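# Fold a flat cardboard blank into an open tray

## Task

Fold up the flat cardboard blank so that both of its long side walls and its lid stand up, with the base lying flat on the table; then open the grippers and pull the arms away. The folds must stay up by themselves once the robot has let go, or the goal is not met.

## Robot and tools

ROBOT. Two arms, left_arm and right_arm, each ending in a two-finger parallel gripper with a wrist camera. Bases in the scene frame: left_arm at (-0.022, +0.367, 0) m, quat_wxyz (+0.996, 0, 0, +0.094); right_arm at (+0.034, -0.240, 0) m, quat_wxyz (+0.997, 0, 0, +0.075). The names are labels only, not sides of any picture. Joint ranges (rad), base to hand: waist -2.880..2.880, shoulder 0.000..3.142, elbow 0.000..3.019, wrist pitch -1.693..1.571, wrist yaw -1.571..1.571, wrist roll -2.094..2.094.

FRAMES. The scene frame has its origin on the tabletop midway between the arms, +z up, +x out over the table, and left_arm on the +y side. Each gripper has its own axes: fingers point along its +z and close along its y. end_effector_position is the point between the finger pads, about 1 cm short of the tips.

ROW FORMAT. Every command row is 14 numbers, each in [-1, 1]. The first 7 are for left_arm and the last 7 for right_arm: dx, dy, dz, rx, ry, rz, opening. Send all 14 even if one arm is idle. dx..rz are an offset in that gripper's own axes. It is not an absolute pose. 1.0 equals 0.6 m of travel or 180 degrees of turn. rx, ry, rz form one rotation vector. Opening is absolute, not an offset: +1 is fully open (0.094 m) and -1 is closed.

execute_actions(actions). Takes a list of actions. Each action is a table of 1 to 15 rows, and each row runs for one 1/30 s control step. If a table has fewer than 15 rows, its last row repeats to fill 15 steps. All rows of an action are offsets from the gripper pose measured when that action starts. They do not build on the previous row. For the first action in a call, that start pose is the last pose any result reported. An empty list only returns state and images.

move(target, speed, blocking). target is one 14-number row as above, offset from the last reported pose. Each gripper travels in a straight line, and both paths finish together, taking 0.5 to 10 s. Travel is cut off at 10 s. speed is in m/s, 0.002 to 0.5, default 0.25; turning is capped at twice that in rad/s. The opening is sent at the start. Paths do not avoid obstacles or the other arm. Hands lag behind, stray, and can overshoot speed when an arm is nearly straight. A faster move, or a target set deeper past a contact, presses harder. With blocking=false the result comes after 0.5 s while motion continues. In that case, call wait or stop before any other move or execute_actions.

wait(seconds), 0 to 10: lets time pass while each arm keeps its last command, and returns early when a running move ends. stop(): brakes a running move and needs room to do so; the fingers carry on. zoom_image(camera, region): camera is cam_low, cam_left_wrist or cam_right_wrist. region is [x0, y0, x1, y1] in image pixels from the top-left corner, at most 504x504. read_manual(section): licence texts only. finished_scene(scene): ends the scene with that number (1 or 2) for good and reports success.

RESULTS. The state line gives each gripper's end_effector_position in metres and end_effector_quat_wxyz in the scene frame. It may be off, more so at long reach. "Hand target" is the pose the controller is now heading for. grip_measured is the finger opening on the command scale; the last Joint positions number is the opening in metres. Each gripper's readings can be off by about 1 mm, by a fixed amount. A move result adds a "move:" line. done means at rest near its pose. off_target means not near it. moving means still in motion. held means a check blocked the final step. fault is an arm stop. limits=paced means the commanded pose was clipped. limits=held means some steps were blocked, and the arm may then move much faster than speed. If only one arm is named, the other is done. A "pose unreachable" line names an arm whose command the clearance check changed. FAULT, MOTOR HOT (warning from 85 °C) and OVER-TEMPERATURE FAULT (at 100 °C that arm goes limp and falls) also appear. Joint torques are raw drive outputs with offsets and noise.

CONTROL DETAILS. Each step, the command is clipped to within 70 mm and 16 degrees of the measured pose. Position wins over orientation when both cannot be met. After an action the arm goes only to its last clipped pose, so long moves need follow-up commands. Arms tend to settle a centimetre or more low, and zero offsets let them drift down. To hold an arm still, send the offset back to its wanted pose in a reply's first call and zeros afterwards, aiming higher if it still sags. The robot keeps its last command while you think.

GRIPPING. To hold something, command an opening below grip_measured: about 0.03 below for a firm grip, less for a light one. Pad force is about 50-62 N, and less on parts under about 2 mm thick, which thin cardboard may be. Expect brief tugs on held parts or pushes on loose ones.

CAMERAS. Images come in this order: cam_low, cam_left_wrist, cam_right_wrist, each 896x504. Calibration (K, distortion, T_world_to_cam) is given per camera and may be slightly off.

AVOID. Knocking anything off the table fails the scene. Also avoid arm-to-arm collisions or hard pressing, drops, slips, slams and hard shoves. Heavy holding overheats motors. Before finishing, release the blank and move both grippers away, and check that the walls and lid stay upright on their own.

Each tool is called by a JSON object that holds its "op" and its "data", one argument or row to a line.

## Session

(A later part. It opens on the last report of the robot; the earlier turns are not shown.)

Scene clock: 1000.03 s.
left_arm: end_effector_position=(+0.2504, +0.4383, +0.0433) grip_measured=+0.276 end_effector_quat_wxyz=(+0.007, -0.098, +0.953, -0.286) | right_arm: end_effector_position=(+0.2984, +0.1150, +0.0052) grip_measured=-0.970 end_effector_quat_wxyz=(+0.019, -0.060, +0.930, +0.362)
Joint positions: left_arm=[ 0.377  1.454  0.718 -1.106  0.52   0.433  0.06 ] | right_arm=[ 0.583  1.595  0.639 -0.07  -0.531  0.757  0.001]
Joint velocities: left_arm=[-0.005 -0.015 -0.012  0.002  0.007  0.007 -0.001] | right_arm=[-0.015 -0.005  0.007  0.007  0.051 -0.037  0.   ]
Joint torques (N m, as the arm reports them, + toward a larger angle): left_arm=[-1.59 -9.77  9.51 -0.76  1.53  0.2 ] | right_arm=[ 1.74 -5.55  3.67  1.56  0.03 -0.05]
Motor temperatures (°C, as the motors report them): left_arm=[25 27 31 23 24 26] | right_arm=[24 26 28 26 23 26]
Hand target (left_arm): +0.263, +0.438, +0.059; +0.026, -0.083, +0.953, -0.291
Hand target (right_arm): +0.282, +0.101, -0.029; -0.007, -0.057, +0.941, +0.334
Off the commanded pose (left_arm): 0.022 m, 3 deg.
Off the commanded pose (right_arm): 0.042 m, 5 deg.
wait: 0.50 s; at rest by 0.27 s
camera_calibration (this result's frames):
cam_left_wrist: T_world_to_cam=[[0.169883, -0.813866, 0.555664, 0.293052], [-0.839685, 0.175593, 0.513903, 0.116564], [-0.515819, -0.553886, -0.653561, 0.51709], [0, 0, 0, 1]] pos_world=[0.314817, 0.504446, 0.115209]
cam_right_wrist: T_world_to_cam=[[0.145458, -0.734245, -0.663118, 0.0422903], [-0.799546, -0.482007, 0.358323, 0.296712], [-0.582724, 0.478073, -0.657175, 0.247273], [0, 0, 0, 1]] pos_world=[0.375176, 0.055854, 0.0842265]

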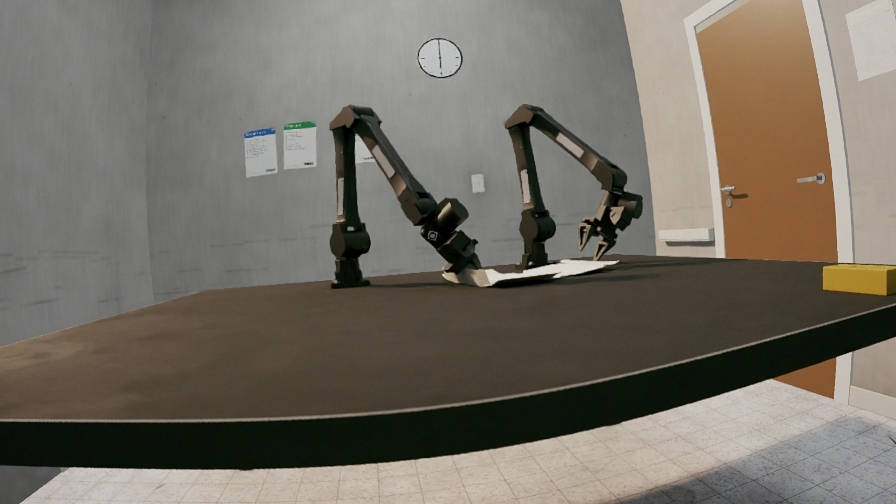

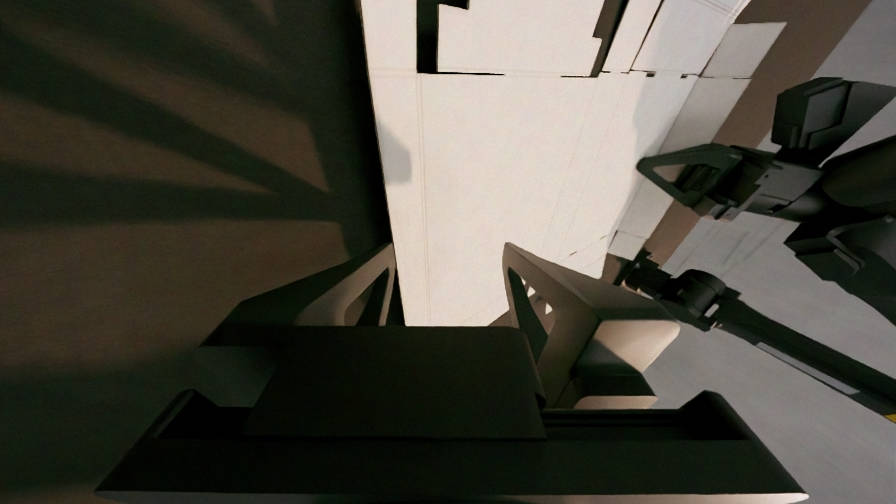

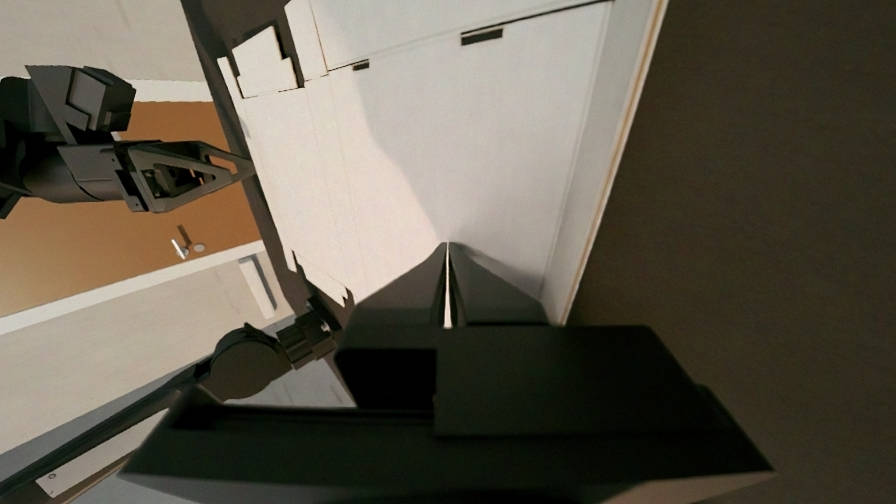

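{"op": "execute_actions", "data": {
  "actions": [
    [[-0.0212,-0.0254,-0.0271,0.0067,-0.0082,0.0122,0.277,0.0306,-0.0532,0.0324,0.0181,0.0157,0.0084,-0.97],[-0.0216,-0.0311,-0.0329,0.0089,-0.0081,0.0123,0.277,0.0306,-0.0532,0.0324,0.0181,0.0157,0.0084,-0.97],[-0.0219,-0.0367,-0.0386,0.0112,-0.0081,0.0123,0.277,0.0306,-0.0532,0.0324,0.0181,0.0157,0.0084,-0.97],[-0.0222,-0.0423,-0.0443,0.0134,-0.0080,0.0123,0.277,0.0306,-0.0532,0.0324,0.0181,0.0157,0.0084,-0.97],[-0.0225,-0.0479,-0.0500,0.0156,-0.0080,0.0123,0.277,0.0306,-0.0532,0.0324,0.0181,0.0157,0.0084,-0.97],[-0.0229,-0.0536,-0.0558,0.0178,-0.0080,0.0124,0.277,0.0306,-0.0532,0.0324,0.0181,0.0157,0.0084,-0.97],[-0.0232,-0.0592,-0.0615,0.0200,-0.0079,0.0124,0.277,0.0306,-0.0532,0.0324,0.0181,0.0157,0.0084,-0.97],[-0.0229,-0.0665,-0.0649,0.0223,-0.0079,0.0124,0.277,0.0306,-0.0532,0.0324,0.0181,0.0157,0.0084,-0.97],[-0.0227,-0.0738,-0.0683,0.0245,-0.0078,0.0124,0.277,0.0306,-0.0532,0.0324,0.0181,0.0157,0.0084,-0.97],[-0.0224,-0.0811,-0.0717,0.0267,-0.0078,0.0125,0.277,0.0306,-0.0532,0.0324,0.0181,0.0157,0.0084,-0.97],[-0.0221,-0.0885,-0.0752,0.0289,-0.0078,0.0125,0.277,0.0306,-0.0532,0.0324,0.0181,0.0157,0.0084,-0.97],[-0.0218,-0.0958,-0.0786,0.0311,-0.0077,0.0125,0.277,0.0306,-0.0532,0.0324,0.0181,0.0157,0.0084,-0.97],[-0.0216,-0.1031,-0.0820,0.0334,-0.0077,0.0126,0.277,0.0306,-0.0532,0.0324,0.0181,0.0157,0.0084,-0.97],[-0.0213,-0.1104,-0.0854,0.0356,-0.0076,0.0126,0.277,0.0306,-0.0532,0.0324,0.0181,0.0157,0.0084,-0.97],[-0.0210,-0.1177,-0.0888,0.0378,-0.0076,0.0126,0.277,0.0306,-0.0532,0.0324,0.0181,0.0157,0.0084,-0.97]]
  ]
}}

{"op": "wait", "data": {
  "seconds": 0.5
}}

{"op": "zoom_image", "data": {
  "camera": "cam_low",
  "region": [430, 160, 680, 300]
}}

Scene clock: 1030.90 s.
left_arm: end_effector_position=(+0.2564, +0.4244, +0.1018) grip_measured=+0.276 end_effector_quat_wxyz=(+0.018, -0.105, +0.936, -0.334) | right_arm: end_effector_position=(+0.2991, +0.1146, +0.0050) grip_measured=-0.970 end_effector_quat_wxyz=(+0.020, -0.059, +0.930, +0.361)
Joint positions: left_arm=[ 0.376  1.365  0.785 -1.295  0.621  0.439  0.06 ] | right_arm=[ 0.582  1.595  0.639 -0.07  -0.529  0.757  0.001]
Joint velocities: left_arm=[-0.044 -0.2    0.11  -0.335  0.139  0.022 -0.001] | right_arm=[-0.005 -0.015 -0.007 -0.012 -0.051  0.037 -0.001]
Joint torques (N m, as the arm reports them, + toward a larger angle): left_arm=[-4.08 -8.81 10.57 -0.24  1.4   0.06] | right_arm=[ 1.88 -5.66  3.66  1.52  0.04 -0.05]
Motor temperatures (°C, as the motors report them): left_arm=[25 28 32 23 26 26] | right_arm=[24 26 28 26 22 26]
Hand target (left_arm): +0.269, +0.413, +0.124; +0.029, -0.081, +0.936, -0.341
Hand target (right_arm): +0.283, +0.101, -0.029; -0.007, -0.057, +0.941, +0.334
Off the commanded pose (left_arm): 0.031 m, 3 deg.
Off the commanded pose (right_arm): 0.042 m, 5 deg.
camera_calibration (this result's frames):
cam_left_wrist: T_world_to_cam=[[0.172034, -0.750456, 0.638138, 0.212364], [-0.85713, 0.205245, 0.472442, 0.090057], [-0.485522, -0.628244, -0.607929, 0.569904], [0, 0, 0, 1]] pos_world=[0.317358, 0.498925, 0.168397]
cam_right_wrist: T_world_to_cam=[[0.144614, -0.735358, -0.662069, 0.0421403], [-0.800963, -0.479866, 0.358033, 0.29725], [-0.580986, 0.478516, -0.65839, 0.247218], [0, 0, 0, 1]] pos_world=[0.375622, 0.0553306, 0.0842401]

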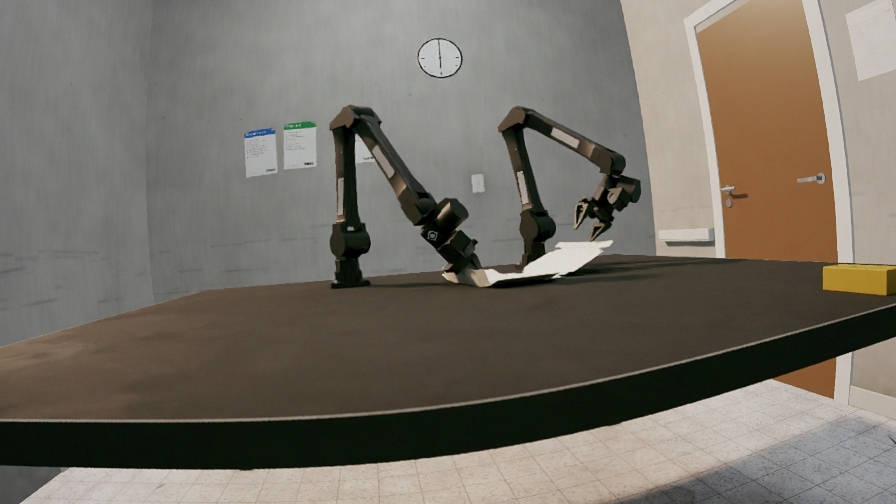

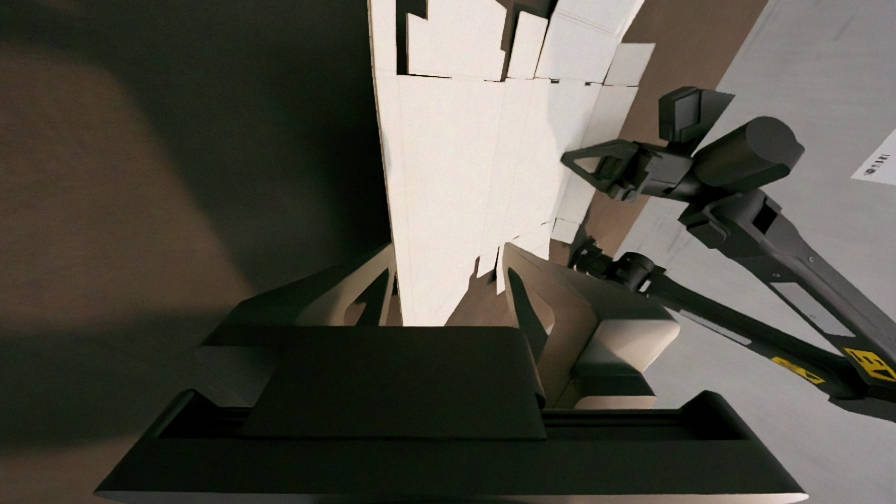

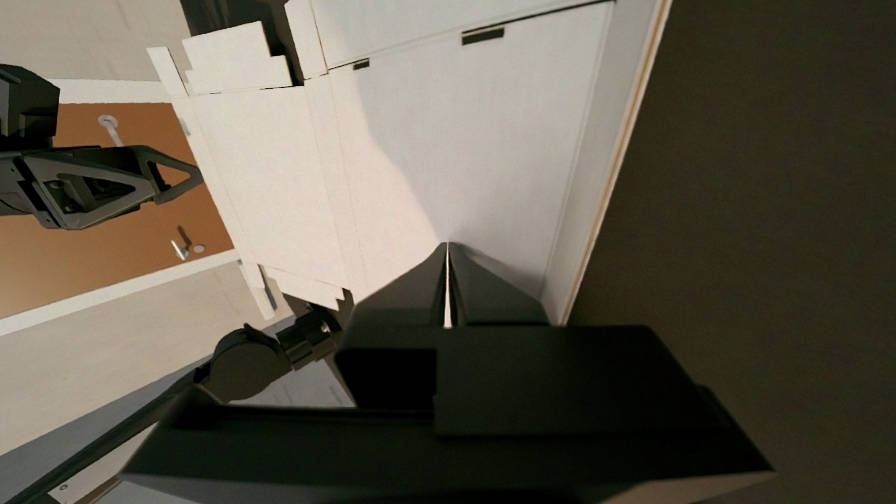

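Scene clock: 1031.40 s.
left_arm: end_effector_position=(+0.2570, +0.4199, +0.1110) grip_measured=+0.276 end_effector_quat_wxyz=(+0.020, -0.100, +0.936, -0.338) | right_arm: end_effector_position=(+0.2991, +0.1146, +0.0050) grip_measured=-0.970 end_effector_quat_wxyz=(+0.020, -0.059, +0.930, +0.361)
Joint positions: left_arm=[ 0.365  1.346  0.793 -1.319  0.631  0.439  0.06 ] | right_arm=[ 0.582  1.595  0.639 -0.07  -0.529  0.757  0.001]
Joint velocities: left_arm=[-0.005 -0.015 -0.002 -0.017  0.051 -0.007  0.001] | right_arm=[-0.015  0.015 -0.002 -0.017  0.007 -0.007 -0.   ]
Joint torques (N m, as the arm reports them, + toward a larger angle): left_arm=[-3.75 -7.91 10.48 -0.47  1.35  0.05] | right_arm=[ 1.84 -5.68  3.67  1.51  0.04 -0.05]
Motor temperatures (°C, as the motors report them): left_arm=[25 28 32 23 26 26] | right_arm=[24 26 28 26 22 26]
Hand target (left_arm): +0.270, +0.413, +0.124; +0.029, -0.081, +0.936, -0.341
Hand target (right_arm): +0.283, +0.101, -0.029; -0.007, -0.057, +0.941, +0.334
Off the commanded pose (left_arm): 0.023 m, 2 deg.
Off the commanded pose (right_arm): 0.042 m, 5 deg.
wait: 0.50 s; at rest by 0.30 s
camera_calibration (this result's frames):
cam_left_wrist: T_world_to_cam=[[0.161039, -0.748324, 0.643489, 0.204361], [-0.859145, 0.214593, 0.464563, 0.0845985], [-0.485732, -0.627664, -0.608361, 0.572827], [0, 0, 0, 1]] pos_world=[0.318012, 0.494316, 0.17768]
cam_right_wrist: T_world_to_cam=[[0.144614, -0.735358, -0.662069, 0.0421403], [-0.800963, -0.479866, 0.358033, 0.29725], [-0.580986, 0.478516, -0.65839, 0.247218], [0, 0, 0, 1]] pos_world=[0.375622, 0.0553306, 0.0842401]

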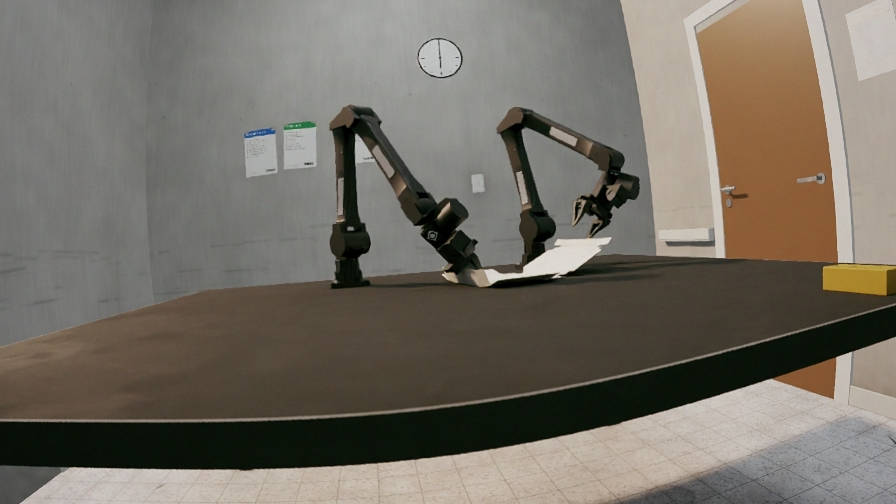

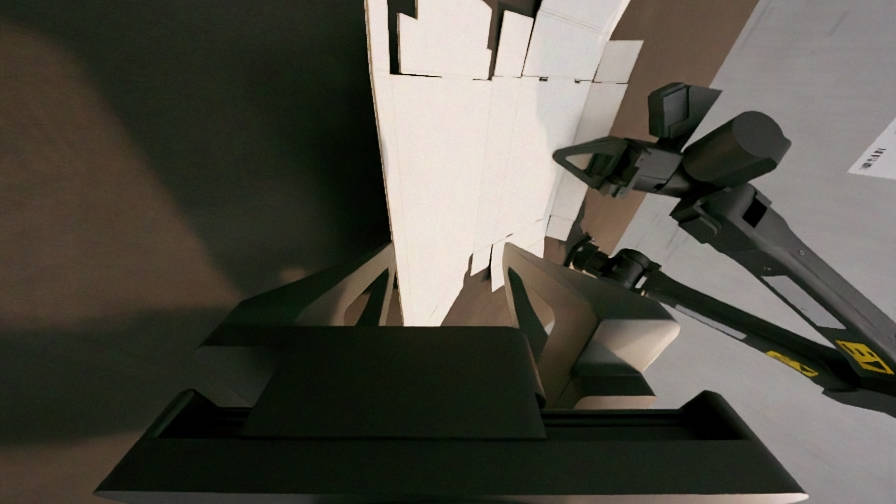

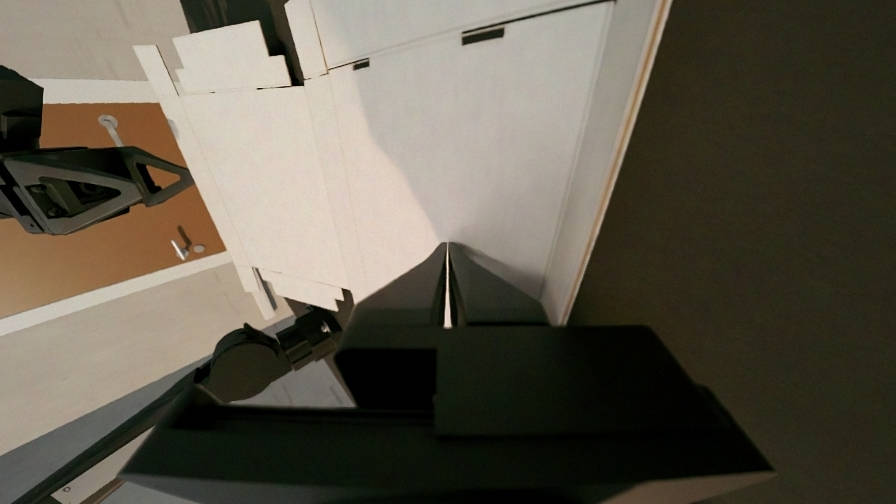

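Region (430, 160, 680, 300) of cam_low's 896x504 image, scaled by 2.016, with more detail than that image has; it fills the top 282 rows of this view, and the rest is white.

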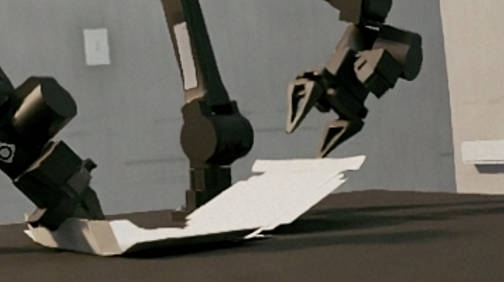

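{"op": "zoom_image", "data": {
  "camera": "cam_left_wrist",
  "region": [340, 200, 460, 320]
}}

{"op": "zoom_image", "data": {
  "camera": "cam_low",
  "region": [500, 215, 630, 290]
}}

Region (340, 200, 460, 320) of cam_left_wrist's 896x504 image, scaled by 4.200, with more detail than that image has.

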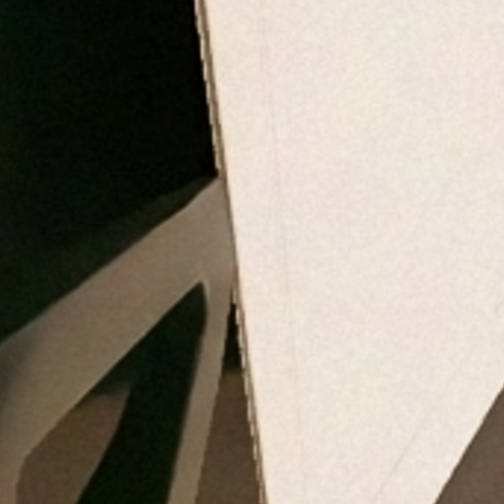

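Region (500, 215, 630, 290) of cam_low's 896x504 image, scaled by 3.877, with more detail than that image has; it fills the top 291 rows of this view, and the rest is white.

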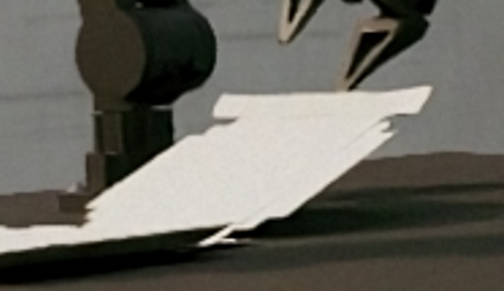

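{"op": "execute_actions", "data": {
  "actions": [
    [[-0.0209,-0.0373,-0.0126,0.0080,-0.0020,0.0127,0.277,0.0317,-0.0527,0.0325,0.0175,0.0164,0.0080,-0.97],[-0.0208,-0.0443,-0.0168,0.0135,-0.0021,0.0124,0.277,0.0317,-0.0527,0.0325,0.0175,0.0164,0.0080,-0.97],[-0.0206,-0.0514,-0.0210,0.0191,-0.0023,0.0122,0.277,0.0317,-0.0527,0.0325,0.0175,0.0164,0.0080,-0.97],[-0.0205,-0.0584,-0.0252,0.0247,-0.0024,0.0119,0.277,0.0317,-0.0527,0.0325,0.0175,0.0164,0.0080,-0.97],[-0.0203,-0.0655,-0.0293,0.0302,-0.0026,0.0117,0.277,0.0317,-0.0527,0.0325,0.0175,0.0164,0.0080,-0.97],[-0.0201,-0.0725,-0.0335,0.0358,-0.0027,0.0114,0.277,0.0317,-0.0527,0.0325,0.0175,0.0164,0.0080,-0.97],[-0.0200,-0.0796,-0.0377,0.0414,-0.0029,0.0112,0.277,0.0317,-0.0527,0.0325,0.0175,0.0164,0.0080,-0.97],[-0.0198,-0.0866,-0.0419,0.0469,-0.0030,0.0109,0.277,0.0317,-0.0527,0.0325,0.0175,0.0164,0.0080,-0.97],[-0.0195,-0.0955,-0.0445,0.0525,-0.0032,0.0107,0.277,0.0317,-0.0527,0.0325,0.0175,0.0164,0.0080,-0.97],[-0.0191,-0.1043,-0.0470,0.0581,-0.0033,0.0104,0.277,0.0317,-0.0527,0.0325,0.0175,0.0164,0.0080,-0.97],[-0.0188,-0.1132,-0.0496,0.0636,-0.0035,0.0102,0.277,0.0317,-0.0527,0.0325,0.0175,0.0164,0.0080,-0.97],[-0.0185,-0.1220,-0.0521,0.0692,-0.0036,0.0099,0.277,0.0317,-0.0527,0.0325,0.0175,0.0164,0.0080,-0.97],[-0.0182,-0.1309,-0.0547,0.0748,-0.0038,0.0097,0.277,0.0317,-0.0527,0.0325,0.0175,0.0164,0.0080,-0.97],[-0.0178,-0.1397,-0.0572,0.0803,-0.0039,0.0094,0.277,0.0317,-0.0527,0.0325,0.0175,0.0164,0.0080,-0.97],[-0.0175,-0.1486,-0.0598,0.0859,-0.0041,0.0092,0.277,0.0317,-0.0527,0.0325,0.0175,0.0164,0.0080,-0.97]]
  ]
}}

{"op": "wait", "data": {
  "seconds": 0.5
}}

{"op": "zoom_image", "data": {
  "camera": "cam_low",
  "region": [430, 150, 680, 295]
}}

Scene clock: 1105.83 s.
left_arm: end_effector_position=(+0.2651, +0.3857, +0.1698) grip_measured=+0.276 end_effector_quat_wxyz=(+0.024, -0.119, +0.881, -0.457) | right_arm: end_effector_position=(+0.2992, +0.1145, +0.0050) grip_measured=-0.970 end_effector_quat_wxyz=(+0.020, -0.059, +0.930, +0.361)
Joint positions: left_arm=[ 0.351  1.334  0.848 -1.534  0.869  0.481  0.06 ] | right_arm=[ 0.581  1.595  0.639 -0.07  -0.529  0.757  0.001]
Joint velocities: left_arm=[-0.142 -0.044  0.056 -0.427  0.374  0.125 -0.   ] | right_arm=[-0.005  0.005 -0.032 -0.017 -0.037 -0.051  0.   ]
Joint torques (N m, as the arm reports them, + toward a larger angle): left_arm=[-2.39 -9.35 11.81 -0.19  0.75  0.23] | right_arm=[ 1.81 -5.68  3.61  1.53  0.02 -0.06]
Motor temperatures (°C, as the motors report them): left_arm=[25 28 34 23 27 26] | right_arm=[24 26 28 26 22 26]
Hand target (left_arm): +0.276, +0.378, +0.194; +0.043, -0.084, +0.883, -0.460
Hand target (right_arm): +0.283, +0.101, -0.029; -0.007, -0.057, +0.941, +0.334
Off the commanded pose (left_arm): 0.030 m, 5 deg.
Off the commanded pose (right_arm): 0.042 m, 5 deg.
camera_calibration (this result's frames):
cam_left_wrist: T_world_to_cam=[[0.175876, -0.548678, 0.817325, 0.0291588], [-0.878907, 0.286436, 0.381415, 0.0633531], [-0.443385, -0.785434, -0.43186, 0.610692], [0, 0, 0, 1]] pos_world=[0.321325, 0.477511, 0.215738]
cam_right_wrist: T_world_to_cam=[[0.144334, -0.735413, -0.662069, 0.0421365], [-0.801146, -0.47956, 0.358033, 0.297329], [-0.580804, 0.478738, -0.65839, 0.247265], [0, 0, 0, 1]] pos_world=[0.375735, 0.0552002, 0.0842401]

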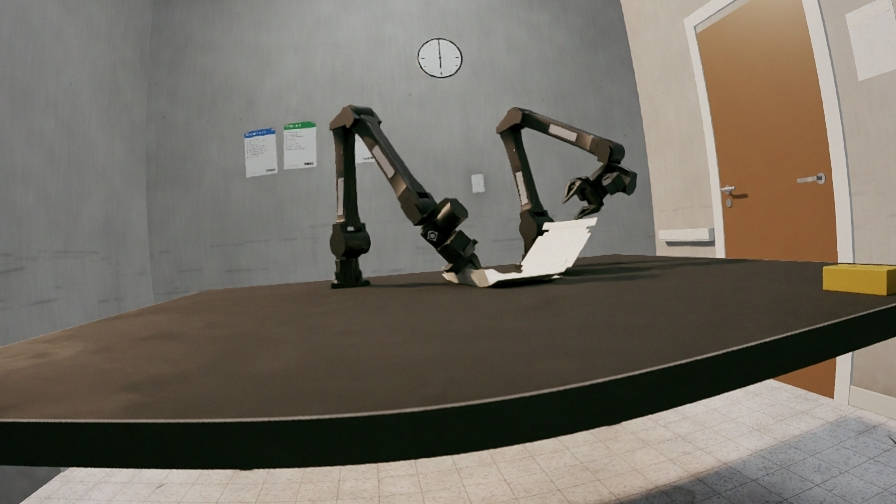

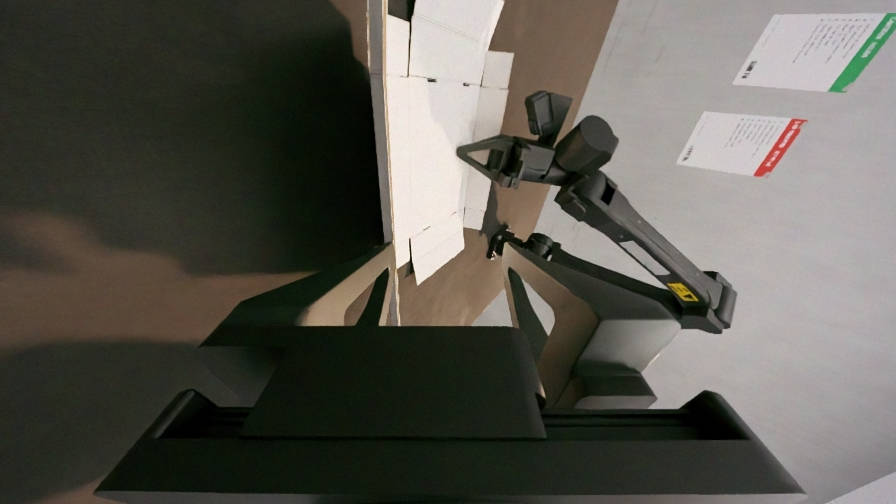

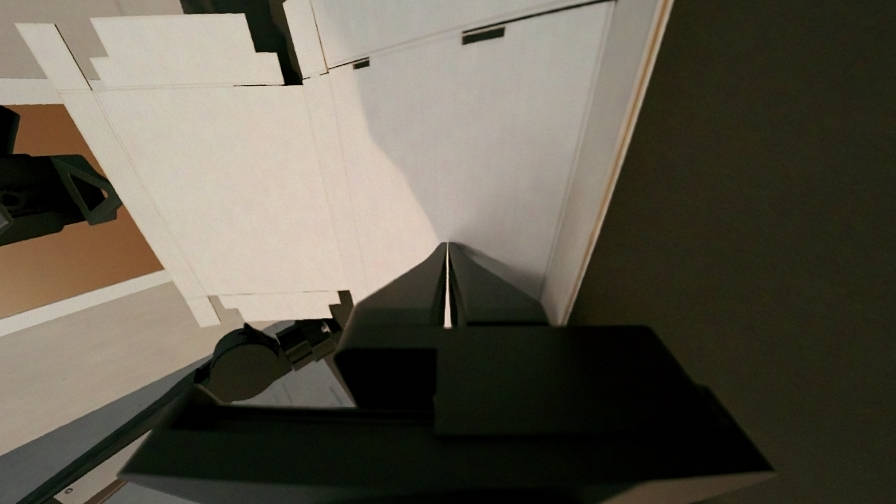

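Scene clock: 1106.33 s.
left_arm: end_effector_position=(+0.2657, +0.3790, +0.1779) grip_measured=+0.276 end_effector_quat_wxyz=(+0.025, -0.109, +0.878, -0.465) | right_arm: end_effector_position=(+0.2992, +0.1145, +0.0050) grip_measured=-0.970 end_effector_quat_wxyz=(+0.020, -0.059, +0.930, +0.361)
Joint positions: left_arm=[ 0.335  1.326  0.856 -1.561  0.887  0.498  0.06 ] | right_arm=[ 0.581  1.595  0.639 -0.07  -0.529  0.757  0.001]
Joint velocities: left_arm=[-0.005  0.005 -0.002 -0.017  0.051 -0.037 -0.   ] | right_arm=[-0.015 -0.015  0.012 -0.002  0.037 -0.022 -0.   ]
Joint torques (N m, as the arm reports them, + toward a larger angle): left_arm=[-2.41 -9.18 11.42 -0.44  0.74  0.31] | right_arm=[ 1.83 -5.69  3.61  1.53  0.02 -0.06]
Motor temperatures (°C, as the motors report them): left_arm=[25 28 34 23 27 26] | right_arm=[24 26 28 26 22 26]
Hand target (left_arm): +0.276, +0.378, +0.194; +0.043, -0.084, +0.883, -0.460
Hand target (right_arm): +0.283, +0.101, -0.029; -0.007, -0.057, +0.941, +0.334
Off the commanded pose (left_arm): 0.022 m, 4 deg.
Off the commanded pose (right_arm): 0.042 m, 5 deg.
wait: 0.50 s; at rest by 0.30 s
camera_calibration (this result's frames):
cam_left_wrist: T_world_to_cam=[[0.155365, -0.538296, 0.828311, 0.0182884], [-0.878331, 0.308471, 0.365213, 0.056995], [-0.452102, -0.784273, -0.424876, 0.609846], [0, 0, 0, 1]] pos_world=[0.322932, 0.470549, 0.223145]
cam_right_wrist: T_world_to_cam=[[0.144334, -0.735413, -0.662069, 0.0421365], [-0.801146, -0.47956, 0.358033, 0.297329], [-0.580804, 0.478738, -0.65839, 0.247265], [0, 0, 0, 1]] pos_world=[0.375735, 0.0552002, 0.0842401]

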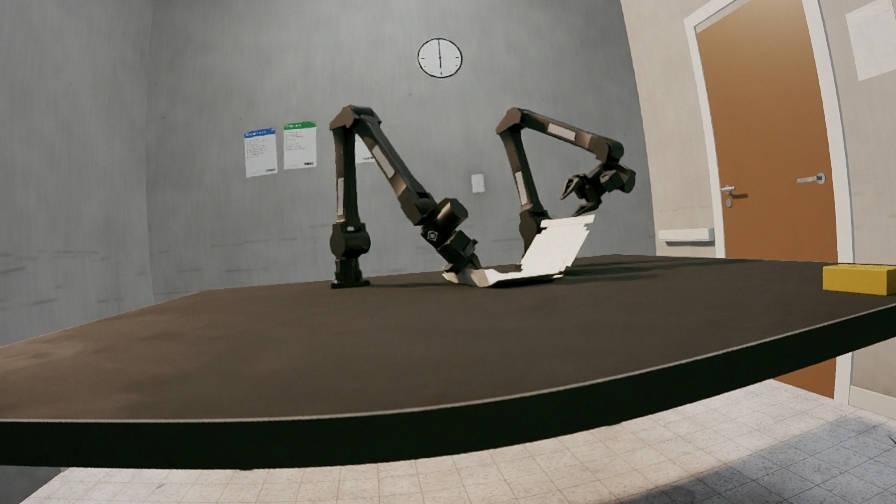

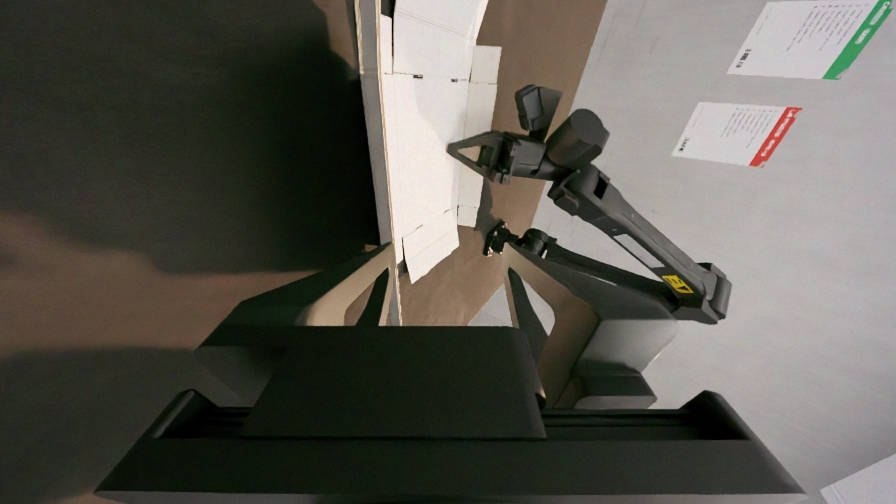

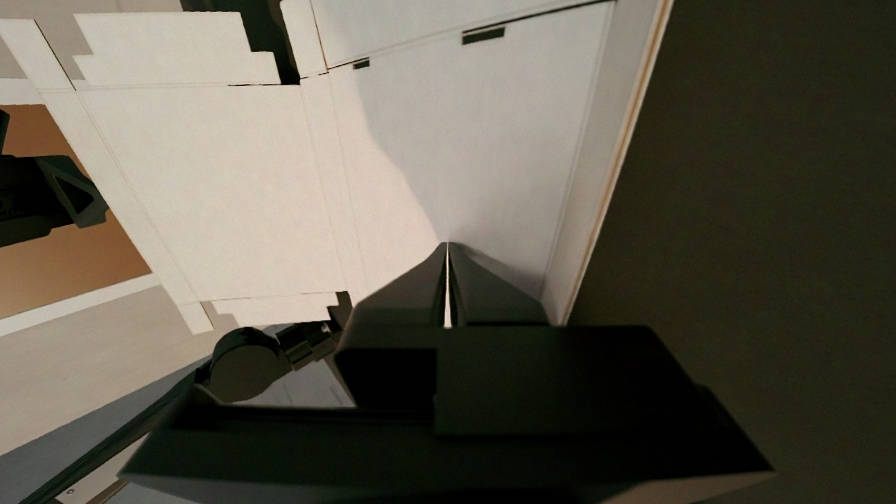

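Region (430, 150, 680, 295) of cam_low's 896x504 image, scaled by 2.016, with more detail than that image has; it fills the top 292 rows of this view, and the rest is white.

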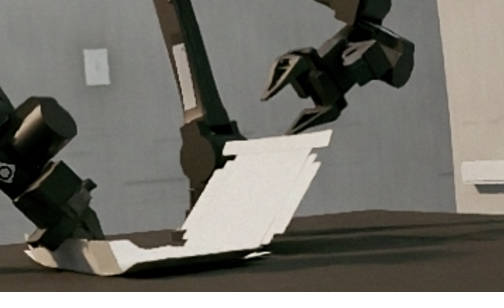

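{"op": "execute_actions", "data": {
  "actions": []
}}

Scene clock: 1120.40 s.
left_arm: end_effector_position=(+0.2657, +0.3790, +0.1779) grip_measured=+0.276 end_effector_quat_wxyz=(+0.025, -0.108, +0.878, -0.465) | right_arm: end_effector_position=(+0.2992, +0.1145, +0.0050) grip_measured=-0.970 end_effector_quat_wxyz=(+0.020, -0.059, +0.930, +0.361)
Joint positions: left_arm=[ 0.335  1.326  0.856 -1.561  0.887  0.499  0.06 ] | right_arm=[ 0.581  1.595  0.639 -0.07  -0.529  0.757  0.001]
Joint velocities: left_arm=[-0.005 -0.015 -0.002 -0.002  0.051  0.037  0.001] | right_arm=[-0.005 -0.024 -0.002 -0.012  0.037 -0.022 -0.   ]
Joint torques (N m, as the arm reports them, + toward a larger angle): left_arm=[-2.5  -8.61 11.34 -0.59  0.73  0.25] | right_arm=[ 1.82 -5.67  3.61  1.52  0.02 -0.06]
Motor temperatures (°C, as the motors report them): left_arm=[25 28 34 23 26 26] | right_arm=[24 26 28 26 22 26]
Hand target (left_arm): +0.276, +0.378, +0.194; +0.043, -0.084, +0.883, -0.460
Hand target (right_arm): +0.283, +0.101, -0.029; -0.007, -0.057, +0.941, +0.334
Off the commanded pose (left_arm): 0.022 m, 4 deg.
Off the commanded pose (right_arm): 0.042 m, 5 deg.
camera_calibration (this result's frames):
cam_left_wrist: T_world_to_cam=[[0.154247, -0.538532, 0.828366, 0.0186655], [-0.87847, 0.30898, 0.364448, 0.056975], [-0.452216, -0.78391, -0.425425, 0.609836], [0, 0, 0, 1]] pos_world=[0.322949, 0.470504, 0.223213]
cam_right_wrist: T_world_to_cam=[[0.144334, -0.735413, -0.662069, 0.0421365], [-0.801146, -0.47956, 0.358033, 0.297329], [-0.580804, 0.478738, -0.65839, 0.247265], [0, 0, 0, 1]] pos_world=[0.375735, 0.0552002, 0.0842401]

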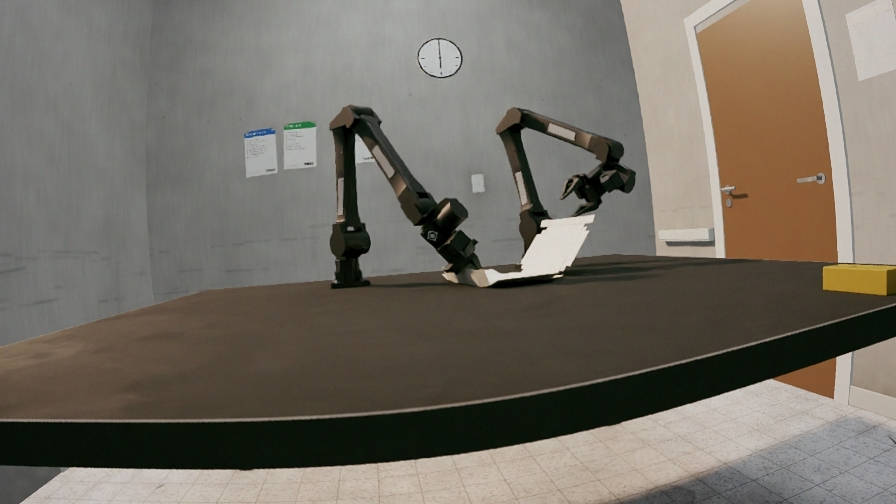

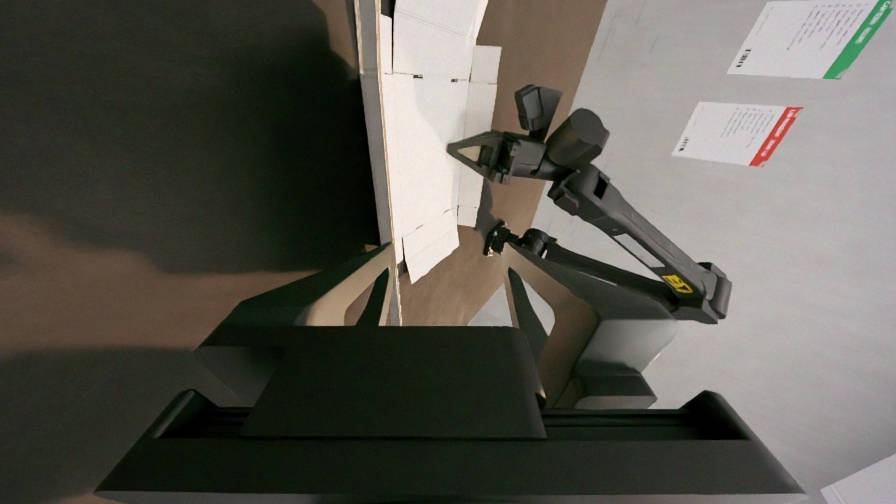

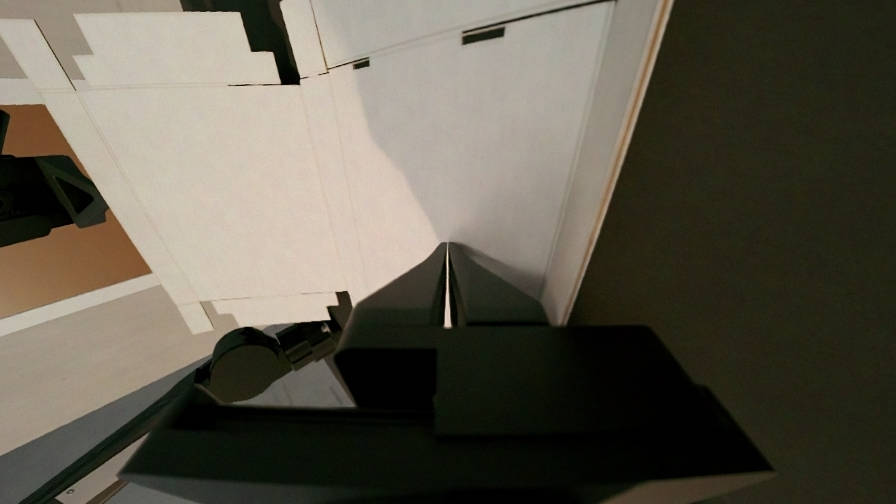

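{"op": "zoom_image", "data": {
  "camera": "cam_low",
  "region": [430, 150, 680, 295]
}}

{"op": "zoom_image", "data": {
  "camera": "cam_left_wrist",
  "region": [320, 180, 520, 330]
}}

Region (430, 150, 680, 295) of cam_low's 896x504 image, scaled by 2.016, with more detail than that image has; it fills the top 292 rows of this view, and the rest is white.

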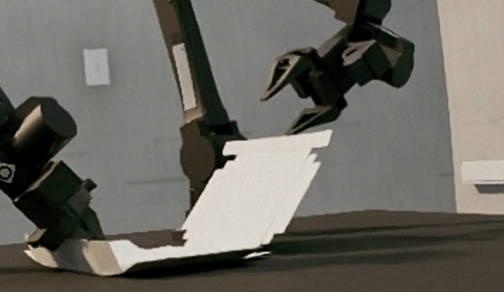

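Region (320, 180, 520, 330) of cam_left_wrist's 896x504 image, scaled by 2.520, with more detail than that image has; it fills the top 378 rows of this view, and the rest is white.

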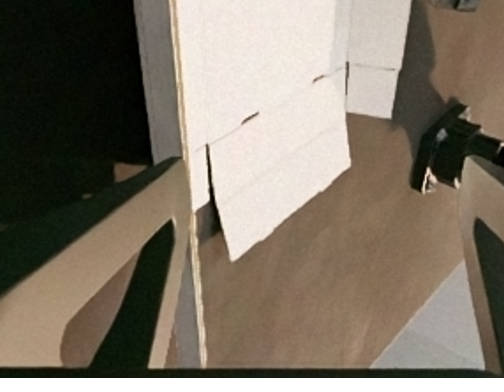

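{"op": "zoom_image", "data": {
  "camera": "cam_left_wrist",
  "region": [365, 215, 425, 285]
}}

Region (365, 215, 425, 285) of cam_left_wrist's 896x504 image, scaled by 7.200, with more detail than that image has; it fills the left 432 columns of this view, and the rest is white.

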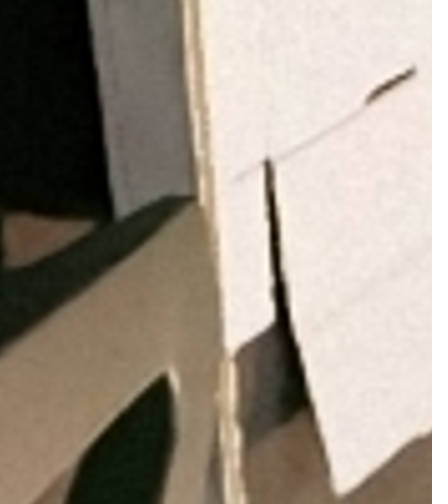

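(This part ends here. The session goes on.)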